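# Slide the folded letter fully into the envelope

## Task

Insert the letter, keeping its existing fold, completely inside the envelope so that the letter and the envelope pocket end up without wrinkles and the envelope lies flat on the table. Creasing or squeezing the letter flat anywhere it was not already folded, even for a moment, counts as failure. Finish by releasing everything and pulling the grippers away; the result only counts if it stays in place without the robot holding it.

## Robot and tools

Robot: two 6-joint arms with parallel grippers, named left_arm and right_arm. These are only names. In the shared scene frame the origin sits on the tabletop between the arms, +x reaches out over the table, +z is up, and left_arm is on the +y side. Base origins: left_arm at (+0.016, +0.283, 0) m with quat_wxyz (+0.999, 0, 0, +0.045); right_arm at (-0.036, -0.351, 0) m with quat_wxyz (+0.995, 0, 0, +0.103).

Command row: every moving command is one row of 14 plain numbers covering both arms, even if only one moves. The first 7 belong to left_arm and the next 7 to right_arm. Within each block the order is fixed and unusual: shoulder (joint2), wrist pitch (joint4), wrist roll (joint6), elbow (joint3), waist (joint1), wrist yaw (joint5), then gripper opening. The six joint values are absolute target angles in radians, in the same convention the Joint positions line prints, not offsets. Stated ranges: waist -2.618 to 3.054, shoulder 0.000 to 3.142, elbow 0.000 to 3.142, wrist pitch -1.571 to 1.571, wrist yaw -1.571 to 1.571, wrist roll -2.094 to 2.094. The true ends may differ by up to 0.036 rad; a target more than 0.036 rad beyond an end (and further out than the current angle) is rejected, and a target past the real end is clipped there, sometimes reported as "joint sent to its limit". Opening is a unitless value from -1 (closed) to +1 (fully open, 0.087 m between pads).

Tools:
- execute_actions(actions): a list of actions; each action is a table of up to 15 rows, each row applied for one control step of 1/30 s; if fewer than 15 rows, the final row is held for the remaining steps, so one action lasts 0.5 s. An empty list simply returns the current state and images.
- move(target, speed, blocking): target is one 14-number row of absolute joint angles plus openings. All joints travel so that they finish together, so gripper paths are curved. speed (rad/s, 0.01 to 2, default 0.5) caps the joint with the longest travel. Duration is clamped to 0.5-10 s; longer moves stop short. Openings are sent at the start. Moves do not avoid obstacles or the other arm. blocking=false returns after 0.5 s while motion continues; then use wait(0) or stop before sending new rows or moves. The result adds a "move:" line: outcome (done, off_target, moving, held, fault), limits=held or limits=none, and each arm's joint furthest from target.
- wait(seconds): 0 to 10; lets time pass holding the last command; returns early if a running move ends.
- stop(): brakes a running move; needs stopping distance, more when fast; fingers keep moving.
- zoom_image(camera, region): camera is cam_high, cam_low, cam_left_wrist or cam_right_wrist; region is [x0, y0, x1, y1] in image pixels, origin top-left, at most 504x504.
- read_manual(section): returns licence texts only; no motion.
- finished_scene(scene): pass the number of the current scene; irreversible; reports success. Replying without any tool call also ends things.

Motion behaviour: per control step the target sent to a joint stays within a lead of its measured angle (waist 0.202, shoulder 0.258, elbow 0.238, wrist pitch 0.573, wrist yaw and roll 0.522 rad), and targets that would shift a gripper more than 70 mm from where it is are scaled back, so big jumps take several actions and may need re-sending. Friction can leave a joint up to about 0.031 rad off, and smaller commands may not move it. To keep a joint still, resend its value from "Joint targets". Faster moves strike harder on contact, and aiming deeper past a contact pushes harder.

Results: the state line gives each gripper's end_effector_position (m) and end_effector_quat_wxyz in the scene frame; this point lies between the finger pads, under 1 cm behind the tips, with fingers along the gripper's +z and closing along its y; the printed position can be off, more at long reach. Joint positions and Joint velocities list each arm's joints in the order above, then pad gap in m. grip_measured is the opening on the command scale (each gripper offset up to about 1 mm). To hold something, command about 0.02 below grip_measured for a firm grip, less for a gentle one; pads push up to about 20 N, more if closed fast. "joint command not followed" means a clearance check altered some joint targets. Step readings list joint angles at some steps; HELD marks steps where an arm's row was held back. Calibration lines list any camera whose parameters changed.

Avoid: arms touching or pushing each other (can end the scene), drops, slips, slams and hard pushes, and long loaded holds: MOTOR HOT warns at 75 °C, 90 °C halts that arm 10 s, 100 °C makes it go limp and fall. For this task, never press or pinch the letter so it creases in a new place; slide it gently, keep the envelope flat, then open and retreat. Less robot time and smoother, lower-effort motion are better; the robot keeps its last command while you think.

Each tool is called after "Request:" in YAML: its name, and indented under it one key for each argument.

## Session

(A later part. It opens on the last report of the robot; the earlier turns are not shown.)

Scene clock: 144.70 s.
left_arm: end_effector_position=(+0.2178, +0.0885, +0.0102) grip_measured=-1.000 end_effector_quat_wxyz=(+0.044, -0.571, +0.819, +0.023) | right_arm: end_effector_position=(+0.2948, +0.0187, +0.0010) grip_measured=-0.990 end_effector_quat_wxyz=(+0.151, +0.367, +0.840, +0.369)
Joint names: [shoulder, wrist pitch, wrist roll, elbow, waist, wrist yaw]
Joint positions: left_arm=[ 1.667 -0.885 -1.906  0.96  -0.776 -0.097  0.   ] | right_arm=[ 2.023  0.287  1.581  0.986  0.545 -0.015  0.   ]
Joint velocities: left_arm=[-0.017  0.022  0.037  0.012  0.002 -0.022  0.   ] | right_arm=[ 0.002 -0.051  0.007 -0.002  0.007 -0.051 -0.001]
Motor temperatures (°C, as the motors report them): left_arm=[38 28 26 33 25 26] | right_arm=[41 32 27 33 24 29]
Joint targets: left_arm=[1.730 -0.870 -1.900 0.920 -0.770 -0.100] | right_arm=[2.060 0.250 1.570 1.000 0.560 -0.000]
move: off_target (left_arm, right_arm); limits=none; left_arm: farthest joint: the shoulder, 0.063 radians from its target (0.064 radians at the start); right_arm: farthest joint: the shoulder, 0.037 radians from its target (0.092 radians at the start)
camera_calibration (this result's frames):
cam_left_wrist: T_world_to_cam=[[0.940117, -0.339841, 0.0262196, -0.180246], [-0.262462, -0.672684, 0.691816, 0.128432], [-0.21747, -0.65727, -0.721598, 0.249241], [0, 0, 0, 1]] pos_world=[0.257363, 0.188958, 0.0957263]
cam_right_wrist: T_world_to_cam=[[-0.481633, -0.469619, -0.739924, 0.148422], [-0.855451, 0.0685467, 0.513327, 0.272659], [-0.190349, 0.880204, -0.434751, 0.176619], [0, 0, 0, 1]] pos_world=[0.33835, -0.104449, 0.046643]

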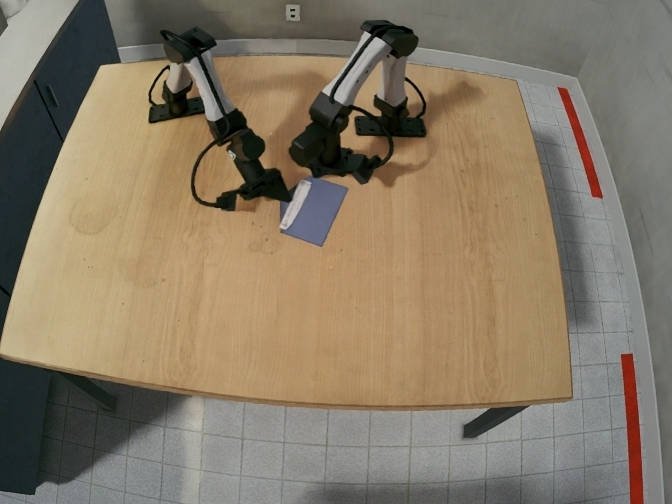

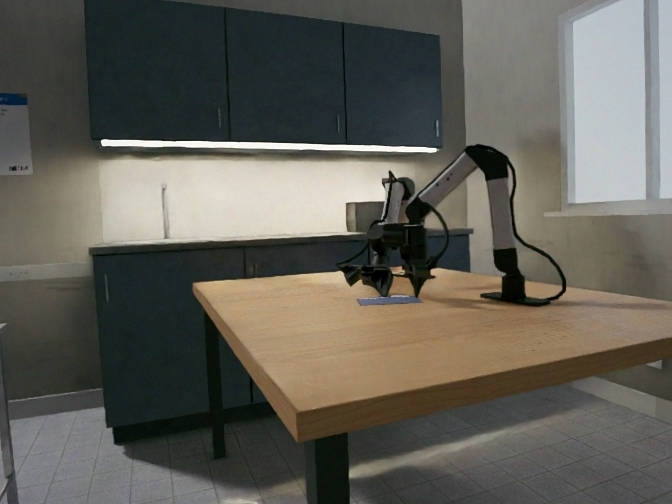

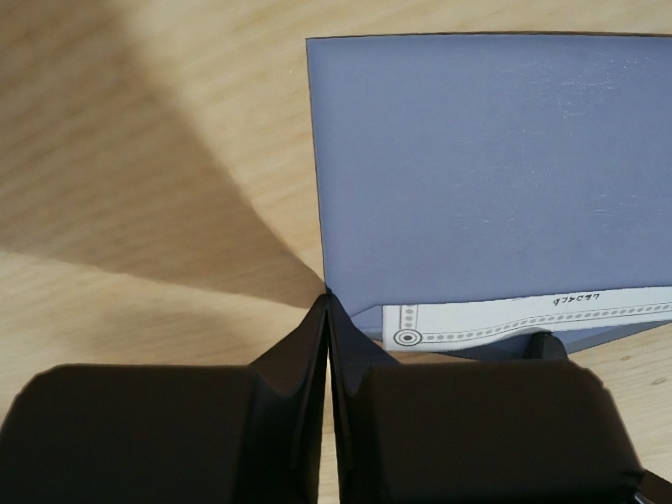

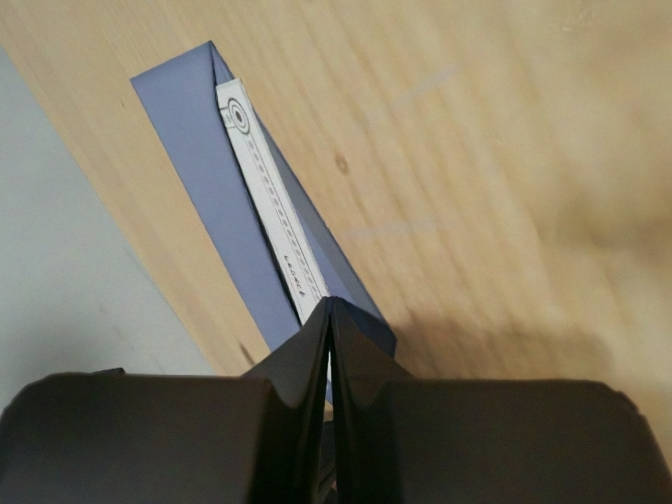

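Works. Continue, biased to the lagging side.

Request:
move:
  target: [1.73,-0.87,-1.9,0.92,-0.77,-0.10,-1, 2.095,0.25,1.57,1.05,0.60,0,-1]
  speed: 0.025

Scene clock: 147.90 s.
left_arm: end_effector_position=(+0.2178, +0.0885, +0.0102) grip_measured=-1.000 end_effector_quat_wxyz=(+0.044, -0.571, +0.819, +0.023) | right_arm: end_effector_position=(+0.2912, +0.0395, +0.0012) grip_measured=-0.990 end_effector_quat_wxyz=(+0.150, +0.352, +0.844, +0.376)
Joint names: [shoulder, wrist pitch, wrist roll, elbow, waist, wrist yaw]
Joint positions: left_arm=[ 1.667 -0.885 -1.906  0.961 -0.776 -0.097  0.   ] | right_arm=[ 2.06   0.284  1.581  1.037  0.583 -0.005  0.   ]
Joint velocities: left_arm=[-0.017 -0.037 -0.095 -0.012 -0.007  0.066  0.   ] | right_arm=[ 0.002 -0.066 -0.007 -0.002 -0.002  0.037 -0.   ]
Motor temperatures (°C, as the motors report them): left_arm=[38 28 26 33 25 26] | right_arm=[42 32 27 33 24 29]
Joint targets: left_arm=[1.730 -0.870 -1.900 0.920 -0.770 -0.100] | right_arm=[2.095 0.250 1.570 1.050 0.600 0.000]
move: off_target (left_arm, right_arm); limits=none; left_arm: farthest joint: the shoulder, 0.063 radians from its target (0.063 radians at the start); right_arm: farthest joint: the shoulder, 0.035 radians from its target (0.072 radians at the start)
camera_calibration (this result's frames):
cam_left_wrist: T_world_to_cam=[[0.940133, -0.339853, 0.0255006, -0.180248], [-0.262054, -0.673019, 0.691645, 0.128391], [-0.217896, -0.656921, -0.721787, 0.249285], [0, 0, 0, 1]] pos_world=[0.25742, 0.188912, 0.0957258]
cam_right_wrist: T_world_to_cam=[[-0.456962, -0.481348, -0.74799, 0.149932], [-0.863791, 0.0394818, 0.5023, 0.271548], [-0.212249, 0.87564, -0.433826, 0.164261], [0, 0, 0, 1]] pos_world=[0.337939, -0.082385, 0.0470099]

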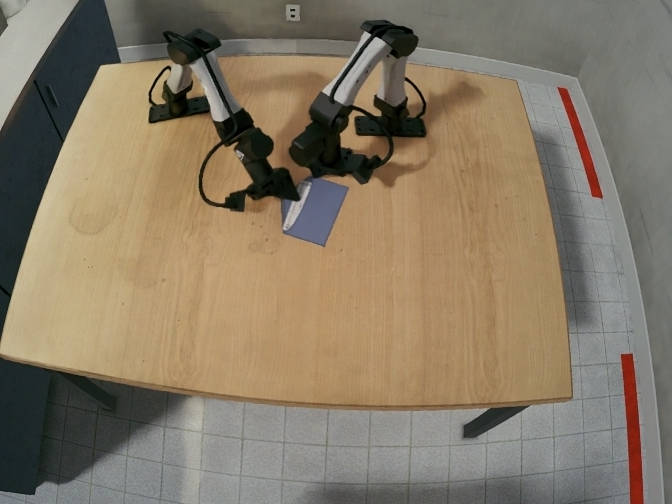

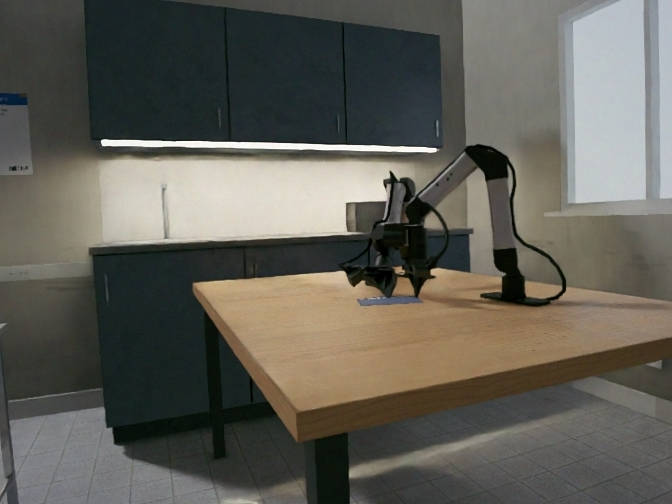

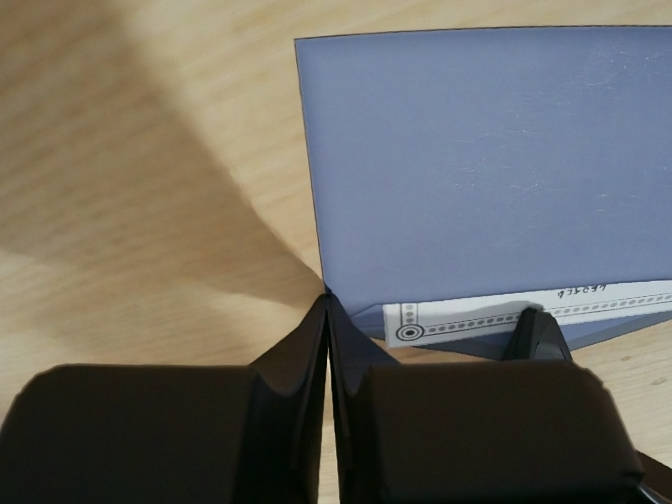

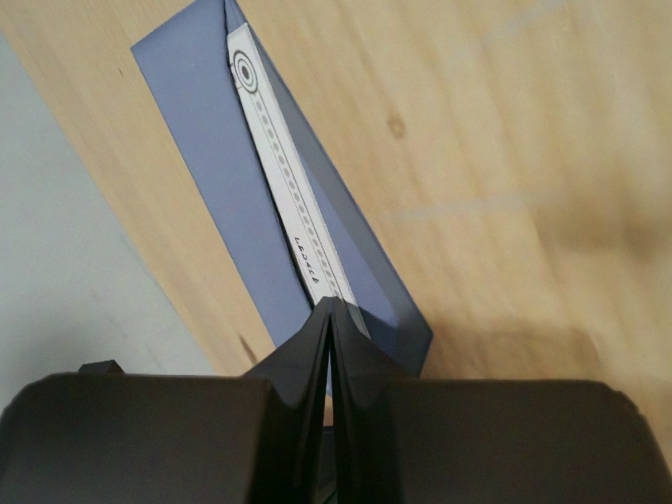

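Request:
move:
  target: [1.73,-0.87,-1.9,0.92,-0.77,-0.10,-1, 1.93,0.28,1.57,0.9,0.575,0,-1]
  speed: 0.15

Request:
move:
  target: [1.73,-0.87,-1.9,0.92,-0.77,-0.10,-1, 2.01,0.25,1.57,0.9,0.575,0,-1]
  speed: 0.08

Request:
move:
  target: [1.73,-0.87,-1.9,0.92,-0.77,-0.10,-1, 2.11,0.25,1.57,1.05,0.61,0,-1]
  speed: 0.03

Scene clock: 149.27 s.
left_arm: end_effector_position=(+0.2179, +0.0884, +0.0103) grip_measured=-1.000 end_effector_quat_wxyz=(+0.043, -0.571, +0.819, +0.023) | right_arm: end_effector_position=(+0.2701, +0.0183, +0.0078) grip_measured=-0.990 end_effector_quat_wxyz=(+0.148, +0.352, +0.847, +0.370)
Joint names: [shoulder, wrist pitch, wrist roll, elbow, waist, wrist yaw]
Joint positions: left_arm=[ 1.667 -0.886 -1.906  0.962 -0.776 -0.096  0.   ] | right_arm=[ 1.955  0.285  1.579  0.918  0.583 -0.005  0.   ]
Joint velocities: left_arm=[ 0.002 -0.051 -0.037  0.002  0.007 -0.022  0.   ] | right_arm=[ 0.012 -0.022 -0.022  0.002 -0.007 -0.022 -0.001]
Motor temperatures (°C, as the motors report them): left_arm=[37 28 26 32 25 26] | right_arm=[42 33 27 33 24 29]
Joint targets: left_arm=[1.730 -0.870 -1.900 0.920 -0.770 -0.100] | right_arm=[1.930 0.280 1.570 0.900 0.575 0.000]
move: off_target (left_arm, right_arm); limits=none; left_arm: farthest joint: the shoulder, 0.063 radians from its target (0.063 radians at the start); right_arm: farthest joint: the shoulder, 0.025 radians from its target (0.130 radians at the start)
camera_calibration (this result's frames):
cam_left_wrist: T_world_to_cam=[[0.940013, -0.340196, 0.0253362, -0.180237], [-0.262113, -0.67273, 0.691904, 0.128185], [-0.218338, -0.65704, -0.721544, 0.249454], [0, 0, 0, 1]] pos_world=[0.25749, 0.188819, 0.0958672]
cam_right_wrist: T_world_to_cam=[[-0.462776, -0.489921, -0.738793, 0.136671], [-0.859462, 0.0437958, 0.50932, 0.249599], [-0.217171, 0.870666, -0.441336, 0.182716], [0, 0, 0, 1]] pos_world=[0.317449, -0.103058, 0.0544853]

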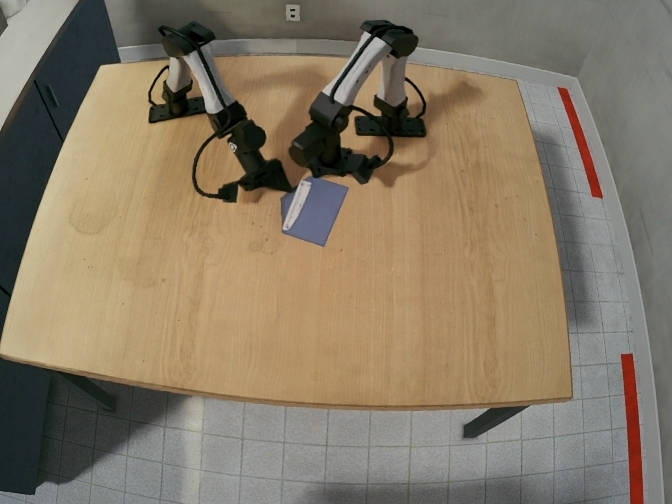

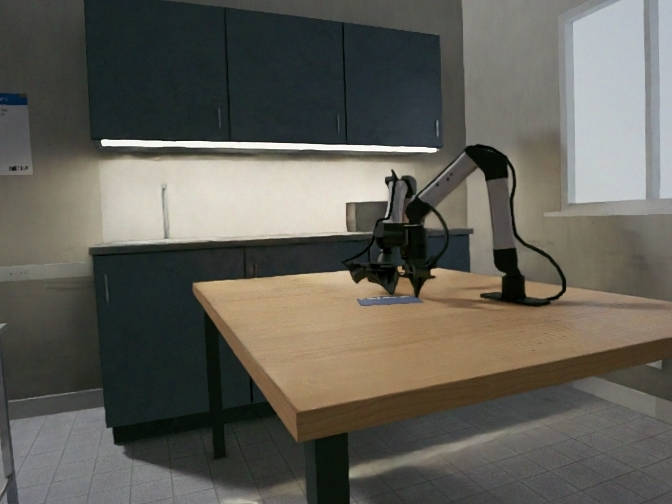

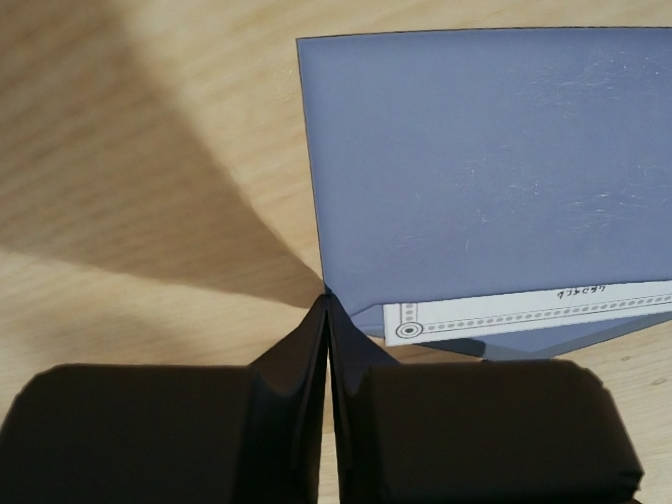

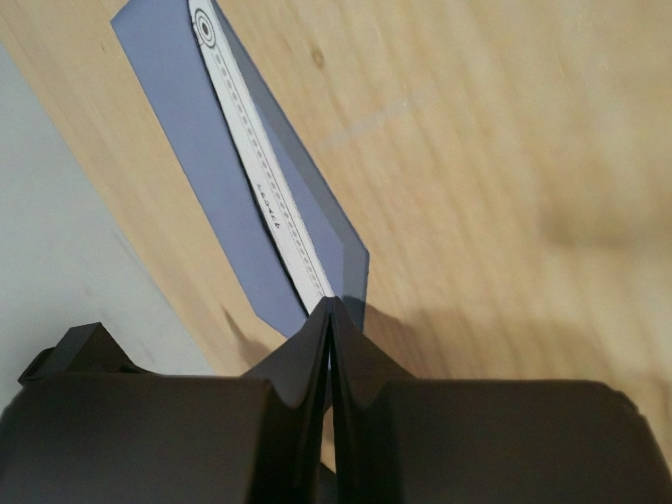

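Scene clock: 150.27 s.
left_arm: end_effector_position=(+0.2179, +0.0884, +0.0103) grip_measured=-1.000 end_effector_quat_wxyz=(+0.043, -0.571, +0.819, +0.023) | right_arm: end_effector_position=(+0.2684, +0.0166, +0.0007) grip_measured=-0.990 end_effector_quat_wxyz=(+0.144, +0.354, +0.851, +0.362)
Joint names: [shoulder, wrist pitch, wrist roll, elbow, waist, wrist yaw]
Joint positions: left_arm=[ 1.667 -0.886 -1.906  0.962 -0.776 -0.096  0.   ] | right_arm=[ 1.968  0.279  1.58   0.918  0.583 -0.006  0.   ]
Joint velocities: left_arm=[-0.017 -0.022 -0.037 -0.002  0.007  0.051  0.   ] | right_arm=[-0.012 -0.007 -0.022 -0.002 -0.007 -0.051 -0.   ]
Motor temperatures (°C, as the motors report them): left_arm=[37 28 26 32 25 26] | right_arm=[42 33 27 33 24 29]
Joint targets: left_arm=[1.730 -0.870 -1.900 0.920 -0.770 -0.100] | right_arm=[2.010 0.250 1.570 0.900 0.575 0.000]
move: off_target (left_arm, right_arm); limits=none; left_arm: farthest joint: the shoulder, 0.063 radians from its target (0.063 radians at the start); right_arm: farthest joint: the shoulder, 0.042 radians from its target (0.055 radians at the start)
camera_calibration (this result's frames):
cam_left_wrist: T_world_to_cam=[[0.940013, -0.340196, 0.0253362, -0.180237], [-0.262113, -0.67273, 0.691904, 0.128185], [-0.218338, -0.65704, -0.721544, 0.249454], [0, 0, 0, 1]] pos_world=[0.25749, 0.188819, 0.0958672]
cam_right_wrist: T_world_to_cam=[[-0.473161, -0.499306, -0.725819, 0.132727], [-0.852234, 0.0506923, 0.520699, 0.24971], [-0.223194, 0.864942, -0.449511, 0.182384], [0, 0, 0, 1]] pos_world=[0.31632, -0.104138, 0.0482956]

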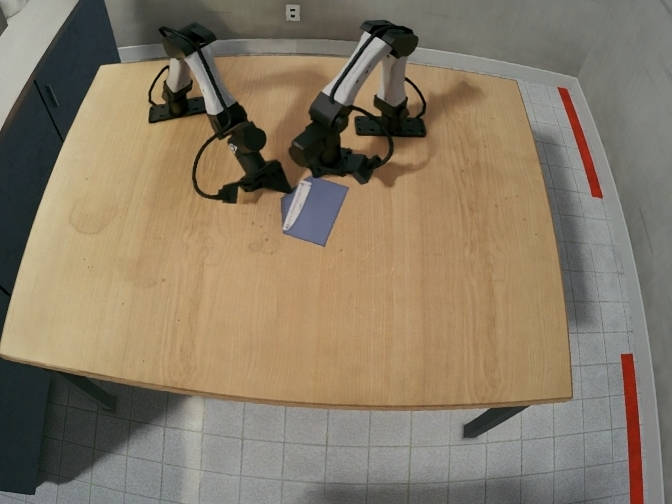

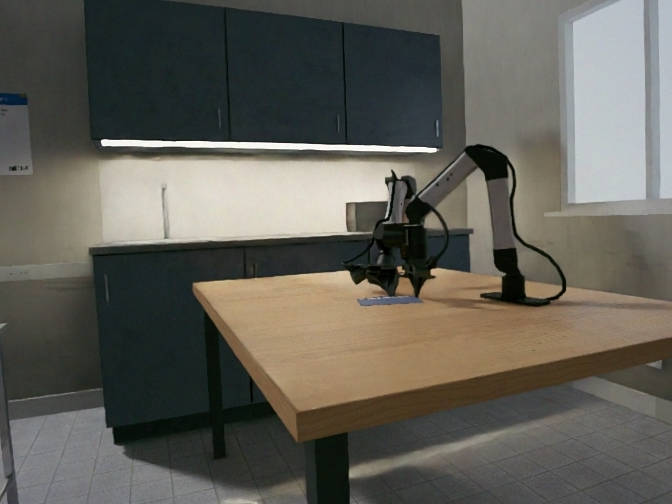

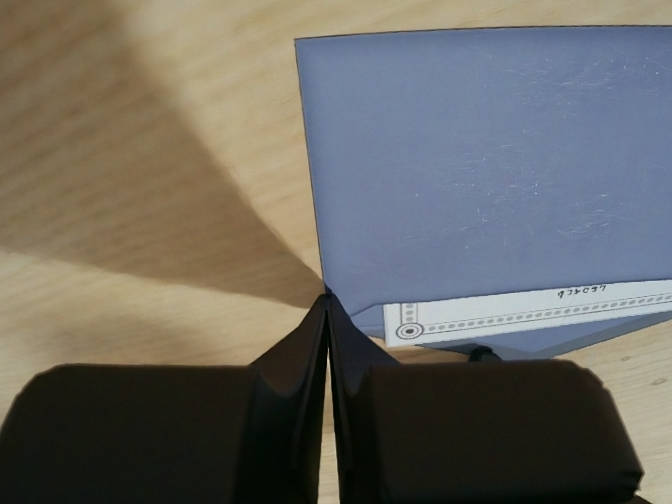

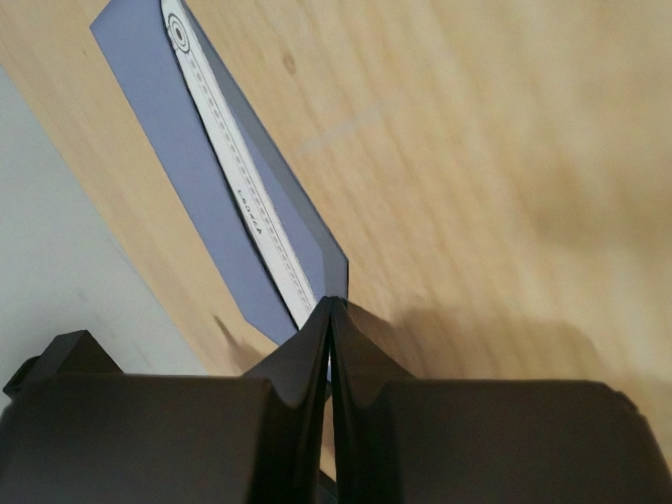

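Scene clock: 155.20 s.
left_arm: end_effector_position=(+0.2178, +0.0884, +0.0101) grip_measured=-1.000 end_effector_quat_wxyz=(+0.043, -0.571, +0.819, +0.024) | right_arm: end_effector_position=(+0.2868, +0.0438, +0.0004) grip_measured=-0.990 end_effector_quat_wxyz=(+0.147, +0.346, +0.847, +0.376)
Joint names: [shoulder, wrist pitch, wrist roll, elbow, waist, wrist yaw]
Joint positions: left_arm=[ 1.668 -0.886 -1.906  0.962 -0.776 -0.096  0.   ] | right_arm=[ 2.063  0.284  1.58   1.04   0.595 -0.006  0.   ]
Joint velocities: left_arm=[-0.002 -0.022 -0.022 -0.002  0.002 -0.007  0.   ] | right_arm=[ 0.012  0.037  0.007  0.002  0.007 -0.007 -0.001]
Motor temperatures (°C, as the motors report them): left_arm=[37 28 26 32 25 26] | right_arm=[42 33 27 34 24 29]
Joint targets: left_arm=[1.730 -0.870 -1.900 0.920 -0.770 -0.100] | right_arm=[2.110 0.250 1.570 1.050 0.610 -0.000]
move: off_target (left_arm, right_arm); limits=none; left_arm: farthest joint: the shoulder, 0.062 radians from its target (0.063 radians at the start); right_arm: farthest joint: the shoulder, 0.047 radians from its target (0.142 radians at the start)
camera_calibration (this result's frames):
cam_left_wrist: T_world_to_cam=[[0.940028, -0.340208, 0.0246171, -0.180153], [-0.261705, -0.673064, 0.691733, 0.128282], [-0.218764, -0.656691, -0.721733, 0.249395], [0, 0, 0, 1]] pos_world=[0.257479, 0.188828, 0.0956947]
cam_right_wrist: T_world_to_cam=[[-0.451001, -0.488111, -0.747226, 0.147957], [-0.864043, 0.0289712, 0.502583, 0.268599], [-0.223668, 0.872301, -0.434815, 0.162669], [0, 0, 0, 1]] pos_world=[0.335193, -0.0774584, 0.0462945]

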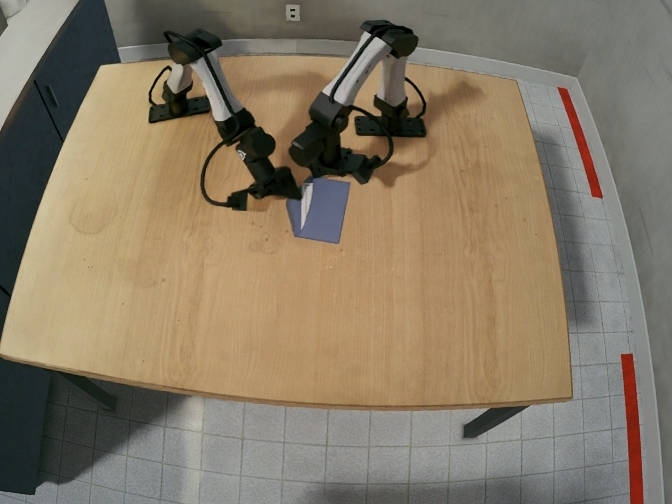

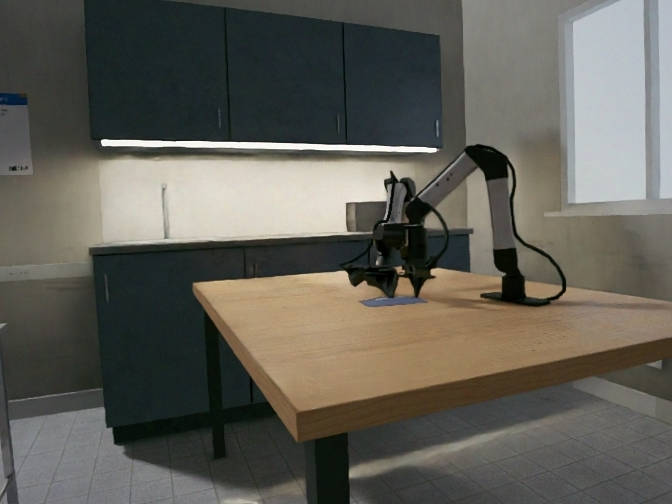

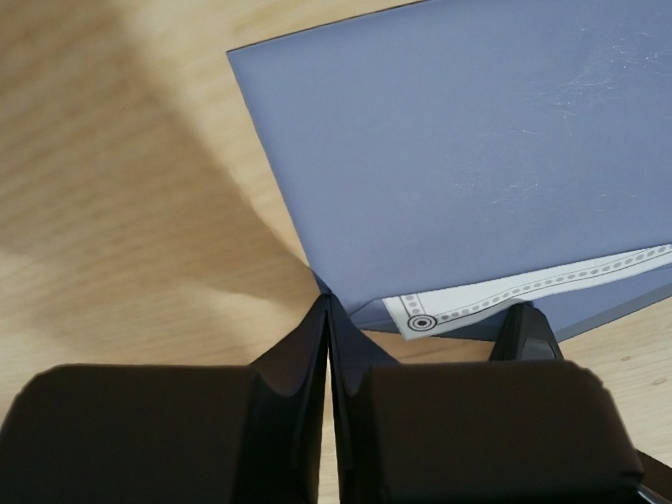

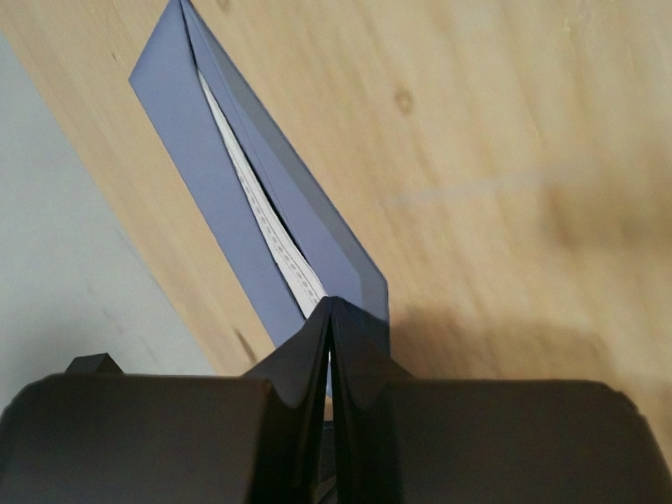

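Request:
move:
  target: [1.73,-0.87,-1.9,0.92,-0.77,-0.10,-1, 1.95,0.28,1.57,0.925,0.63,0,-1]
  speed: 0.15

Request:
move:
  target: [1.73,-0.87,-1.9,0.92,-0.77,-0.10,-1, 2.03,0.25,1.57,0.925,0.63,0,-1]
  speed: 0.08

Request:
move:
  target: [1.73,-0.87,-1.9,0.92,-0.77,-0.10,-1, 2.11,0.25,1.57,1.045,0.66,0,-1]
  speed: 0.03

Scene clock: 156.43 s.
left_arm: end_effector_position=(+0.2179, +0.0883, +0.0103) grip_measured=-1.000 end_effector_quat_wxyz=(+0.043, -0.571, +0.819, +0.024) | right_arm: end_effector_position=(+0.2608, +0.0344, +0.0078) grip_measured=-0.990 end_effector_quat_wxyz=(+0.141, +0.336, +0.853, +0.375)
Joint names: [shoulder, wrist pitch, wrist roll, elbow, waist, wrist yaw]
Joint positions: left_arm=[ 1.668 -0.887 -1.906  0.962 -0.776 -0.096  0.   ] | right_arm=[ 1.975  0.285  1.58   0.943  0.62  -0.006  0.   ]
Joint velocities: left_arm=[ 0.017  0.022 -0.037 -0.012 -0.022 -0.007  0.   ] | right_arm=[ 0.007  0.022 -0.081 -0.002 -0.007 -0.051 -0.   ]
Motor temperatures (°C, as the motors report them): left_arm=[36 28 26 32 25 26] | right_arm=[43 33 27 34 24 29]
Joint targets: left_arm=[1.730 -0.870 -1.900 0.920 -0.770 -0.100] | right_arm=[1.950 0.280 1.570 0.925 0.630 -0.000]
move: off_target (left_arm, right_arm); limits=none; left_arm: farthest joint: the shoulder, 0.062 radians from its target (0.062 radians at the start); right_arm: farthest joint: the shoulder, 0.025 radians from its target (0.113 radians at the start)
camera_calibration (this result's frames):
cam_left_wrist: T_world_to_cam=[[0.940028, -0.340208, 0.0246171, -0.180239], [-0.261705, -0.673064, 0.691733, 0.128143], [-0.218764, -0.656691, -0.721733, 0.249497], [0, 0, 0, 1]] pos_world=[0.257546, 0.188773, 0.0958666]
cam_right_wrist: T_world_to_cam=[[-0.44175, -0.503327, -0.742643, 0.135243], [-0.86226, 0.00963088, 0.506374, 0.242799], [-0.24772, 0.864042, -0.438253, 0.174852], [0, 0, 0, 1]] pos_world=[0.312413, -0.0853461, 0.0541194]

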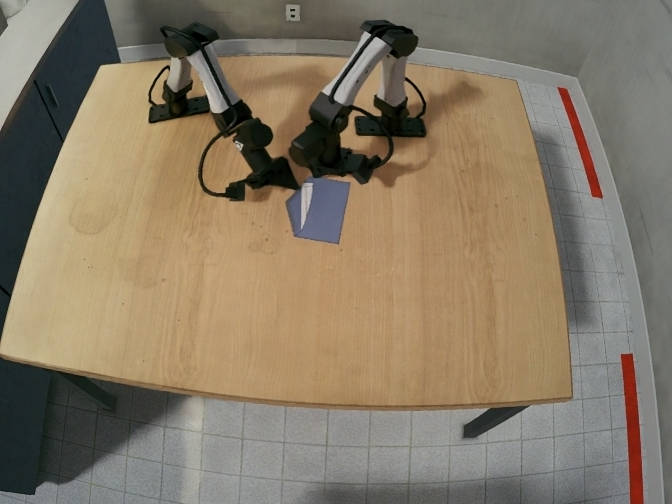

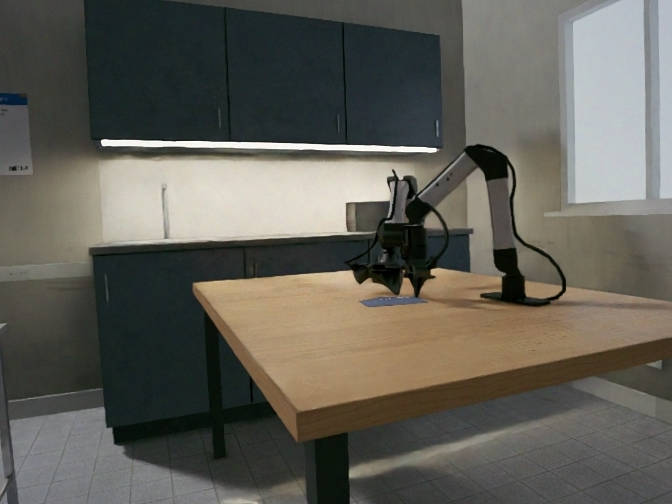

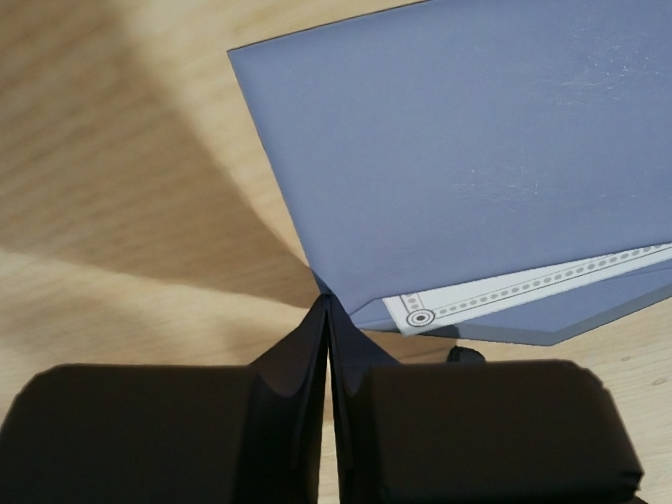

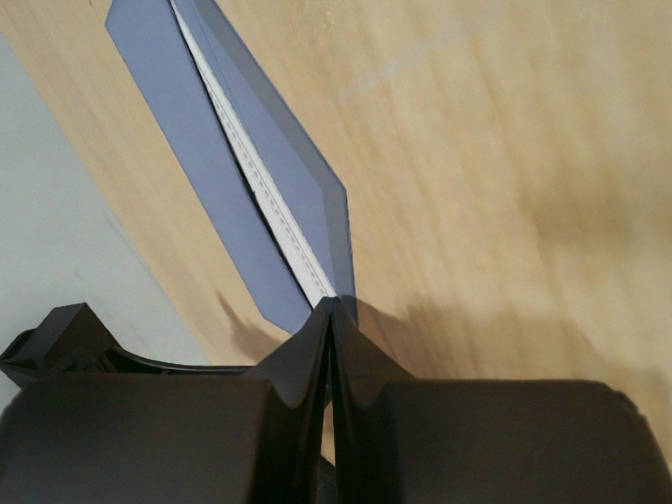

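Scene clock: 157.43 s.
left_arm: end_effector_position=(+0.2179, +0.0883, +0.0103) grip_measured=-1.000 end_effector_quat_wxyz=(+0.043, -0.571, +0.819, +0.024) | right_arm: end_effector_position=(+0.2590, +0.0326, +0.0011) grip_measured=-0.990 end_effector_quat_wxyz=(+0.138, +0.337, +0.856, +0.367)
Joint names: [shoulder, wrist pitch, wrist roll, elbow, waist, wrist yaw]
Joint positions: left_arm=[ 1.668 -0.887 -1.906  0.962 -0.776 -0.096  0.   ] | right_arm=[ 1.987  0.278  1.58   0.943  0.62  -0.007  0.   ]
Joint velocities: left_arm=[-0.007  0.007 -0.066  0.007 -0.007 -0.037  0.   ] | right_arm=[ 0.007  0.037 -0.051 -0.007 -0.002  0.022  0.   ]
Motor temperatures (°C, as the motors report them): left_arm=[36 28 26 32 25 26] | right_arm=[43 33 27 34 24 29]
Joint targets: left_arm=[1.730 -0.870 -1.900 0.920 -0.770 -0.100] | right_arm=[2.030 0.250 1.570 0.925 0.630 -0.000]
move: off_target (left_arm, right_arm); limits=none; left_arm: farthest joint: the shoulder, 0.062 radians from its target (0.062 radians at the start); right_arm: farthest joint: the shoulder, 0.043 radians from its target (0.055 radians at the start)
camera_calibration (this result's frames):
cam_left_wrist: T_world_to_cam=[[0.940028, -0.340208, 0.0246171, -0.180239], [-0.261705, -0.673064, 0.691733, 0.128143], [-0.218764, -0.656691, -0.721733, 0.249497], [0, 0, 0, 1]] pos_world=[0.257546, 0.188773, 0.0958666]
cam_right_wrist: T_world_to_cam=[[-0.451831, -0.513138, -0.729753, 0.131458], [-0.855236, 0.0164188, 0.517979, 0.242618], [-0.253813, 0.858149, -0.446272, 0.174754], [0, 0, 0, 1]] pos_world=[0.311247, -0.0864928, 0.0482486]

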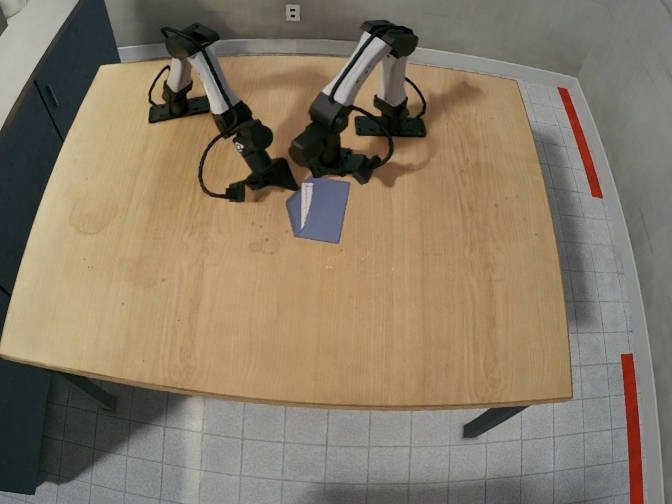

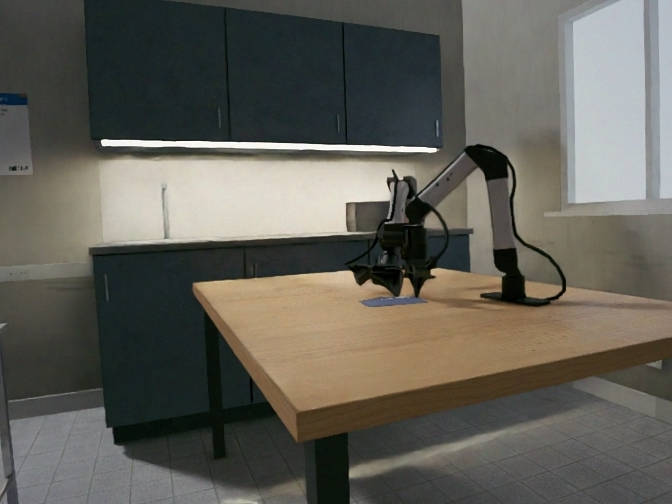

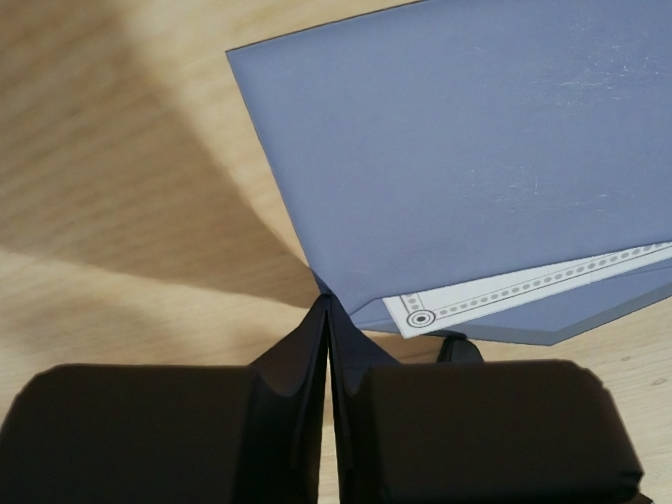

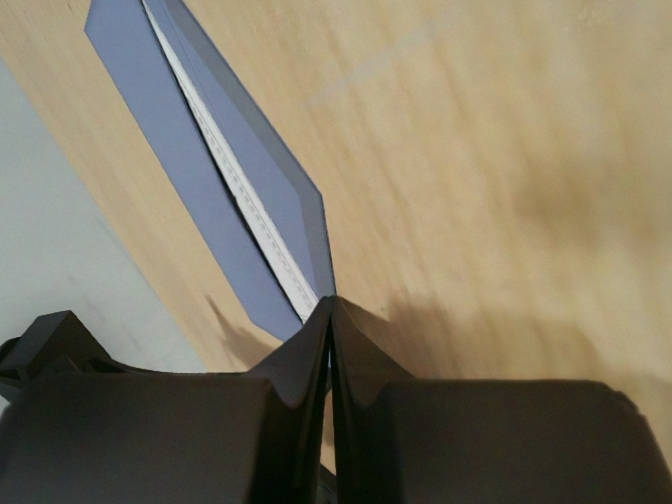

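Scene clock: 161.77 s.
left_arm: end_effector_position=(+0.2178, +0.0884, +0.0102) grip_measured=-1.000 end_effector_quat_wxyz=(+0.043, -0.571, +0.819, +0.024) | right_arm: end_effector_position=(+0.2681, +0.0583, +0.0006) grip_measured=-0.990 end_effector_quat_wxyz=(+0.139, +0.326, +0.854, +0.381)
Joint names: [shoulder, wrist pitch, wrist roll, elbow, waist, wrist yaw]
Joint positions: left_arm=[ 1.668 -0.887 -1.906  0.962 -0.776 -0.096  0.   ] | right_arm=[ 2.063  0.29   1.58   1.036  0.641 -0.007  0.   ]
Joint velocities: left_arm=[ 0.002  0.022 -0.037 -0.002  0.002 -0.051  0.   ] | right_arm=[-0.007  0.037  0.037 -0.012 -0.012 -0.007 -0.001]
Motor temperatures (°C, as the motors report them): left_arm=[36 28 26 32 25 26] | right_arm=[43 33 27 34 24 29]
Joint targets: left_arm=[1.730 -0.870 -1.900 0.920 -0.770 -0.100] | right_arm=[2.110 0.250 1.570 1.045 0.660 0.000]
move: off_target (left_arm, right_arm); limits=none; left_arm: farthest joint: the shoulder, 0.062 radians from its target (0.062 radians at the start); right_arm: farthest joint: the shoulder, 0.047 radians from its target (0.123 radians at the start)
camera_calibration (this result's frames):
cam_left_wrist: T_world_to_cam=[[0.940035, -0.340214, 0.0242575, -0.180196], [-0.261501, -0.673232, 0.691648, 0.128192], [-0.218977, -0.656517, -0.721828, 0.249468], [0, 0, 0, 1]] pos_world=[0.257541, 0.188777, 0.0957803]
cam_right_wrist: T_world_to_cam=[[-0.426589, -0.506213, -0.749513, 0.141241], [-0.865296, -0.0127499, 0.501099, 0.254703], [-0.263219, 0.862314, -0.432586, 0.157094], [0, 0, 0, 1]] pos_world=[0.321996, -0.0607189, 0.0461869]

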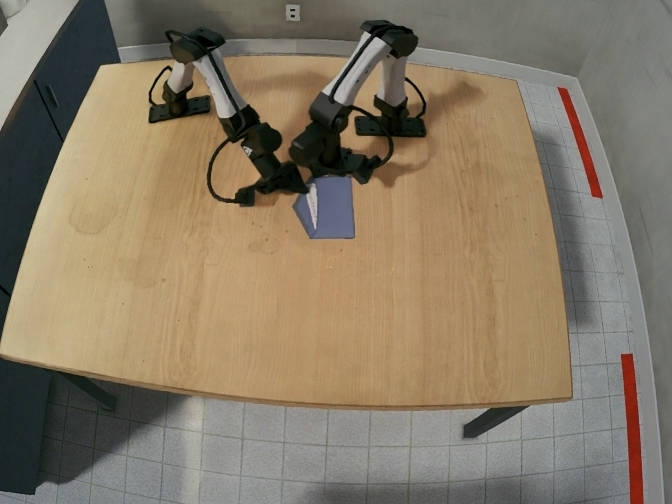

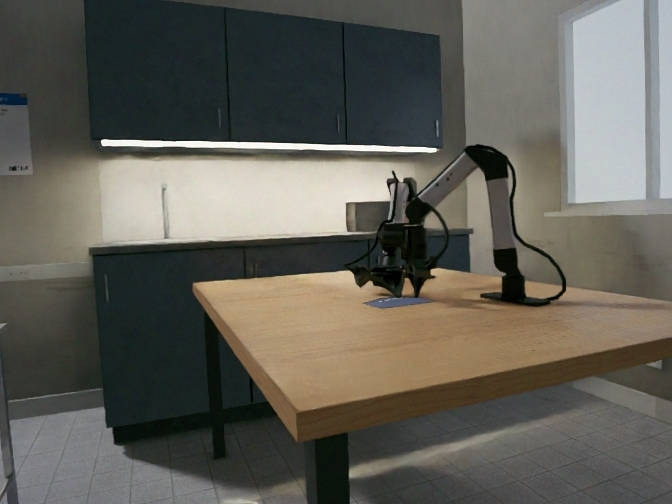

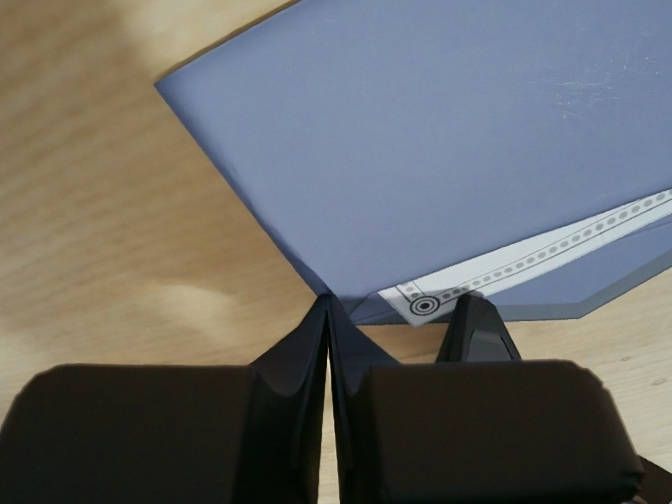

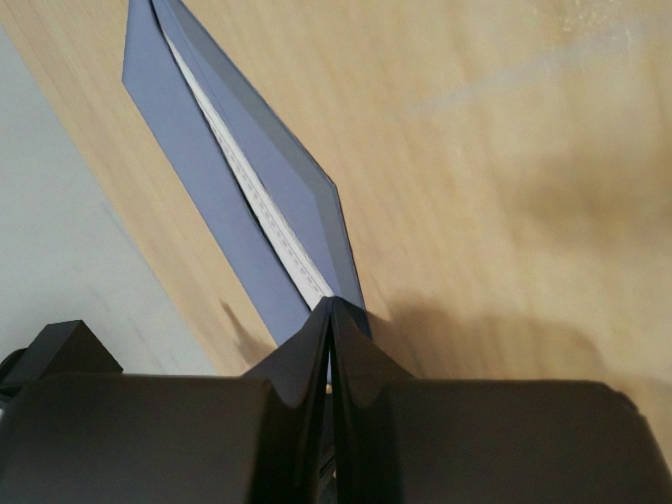

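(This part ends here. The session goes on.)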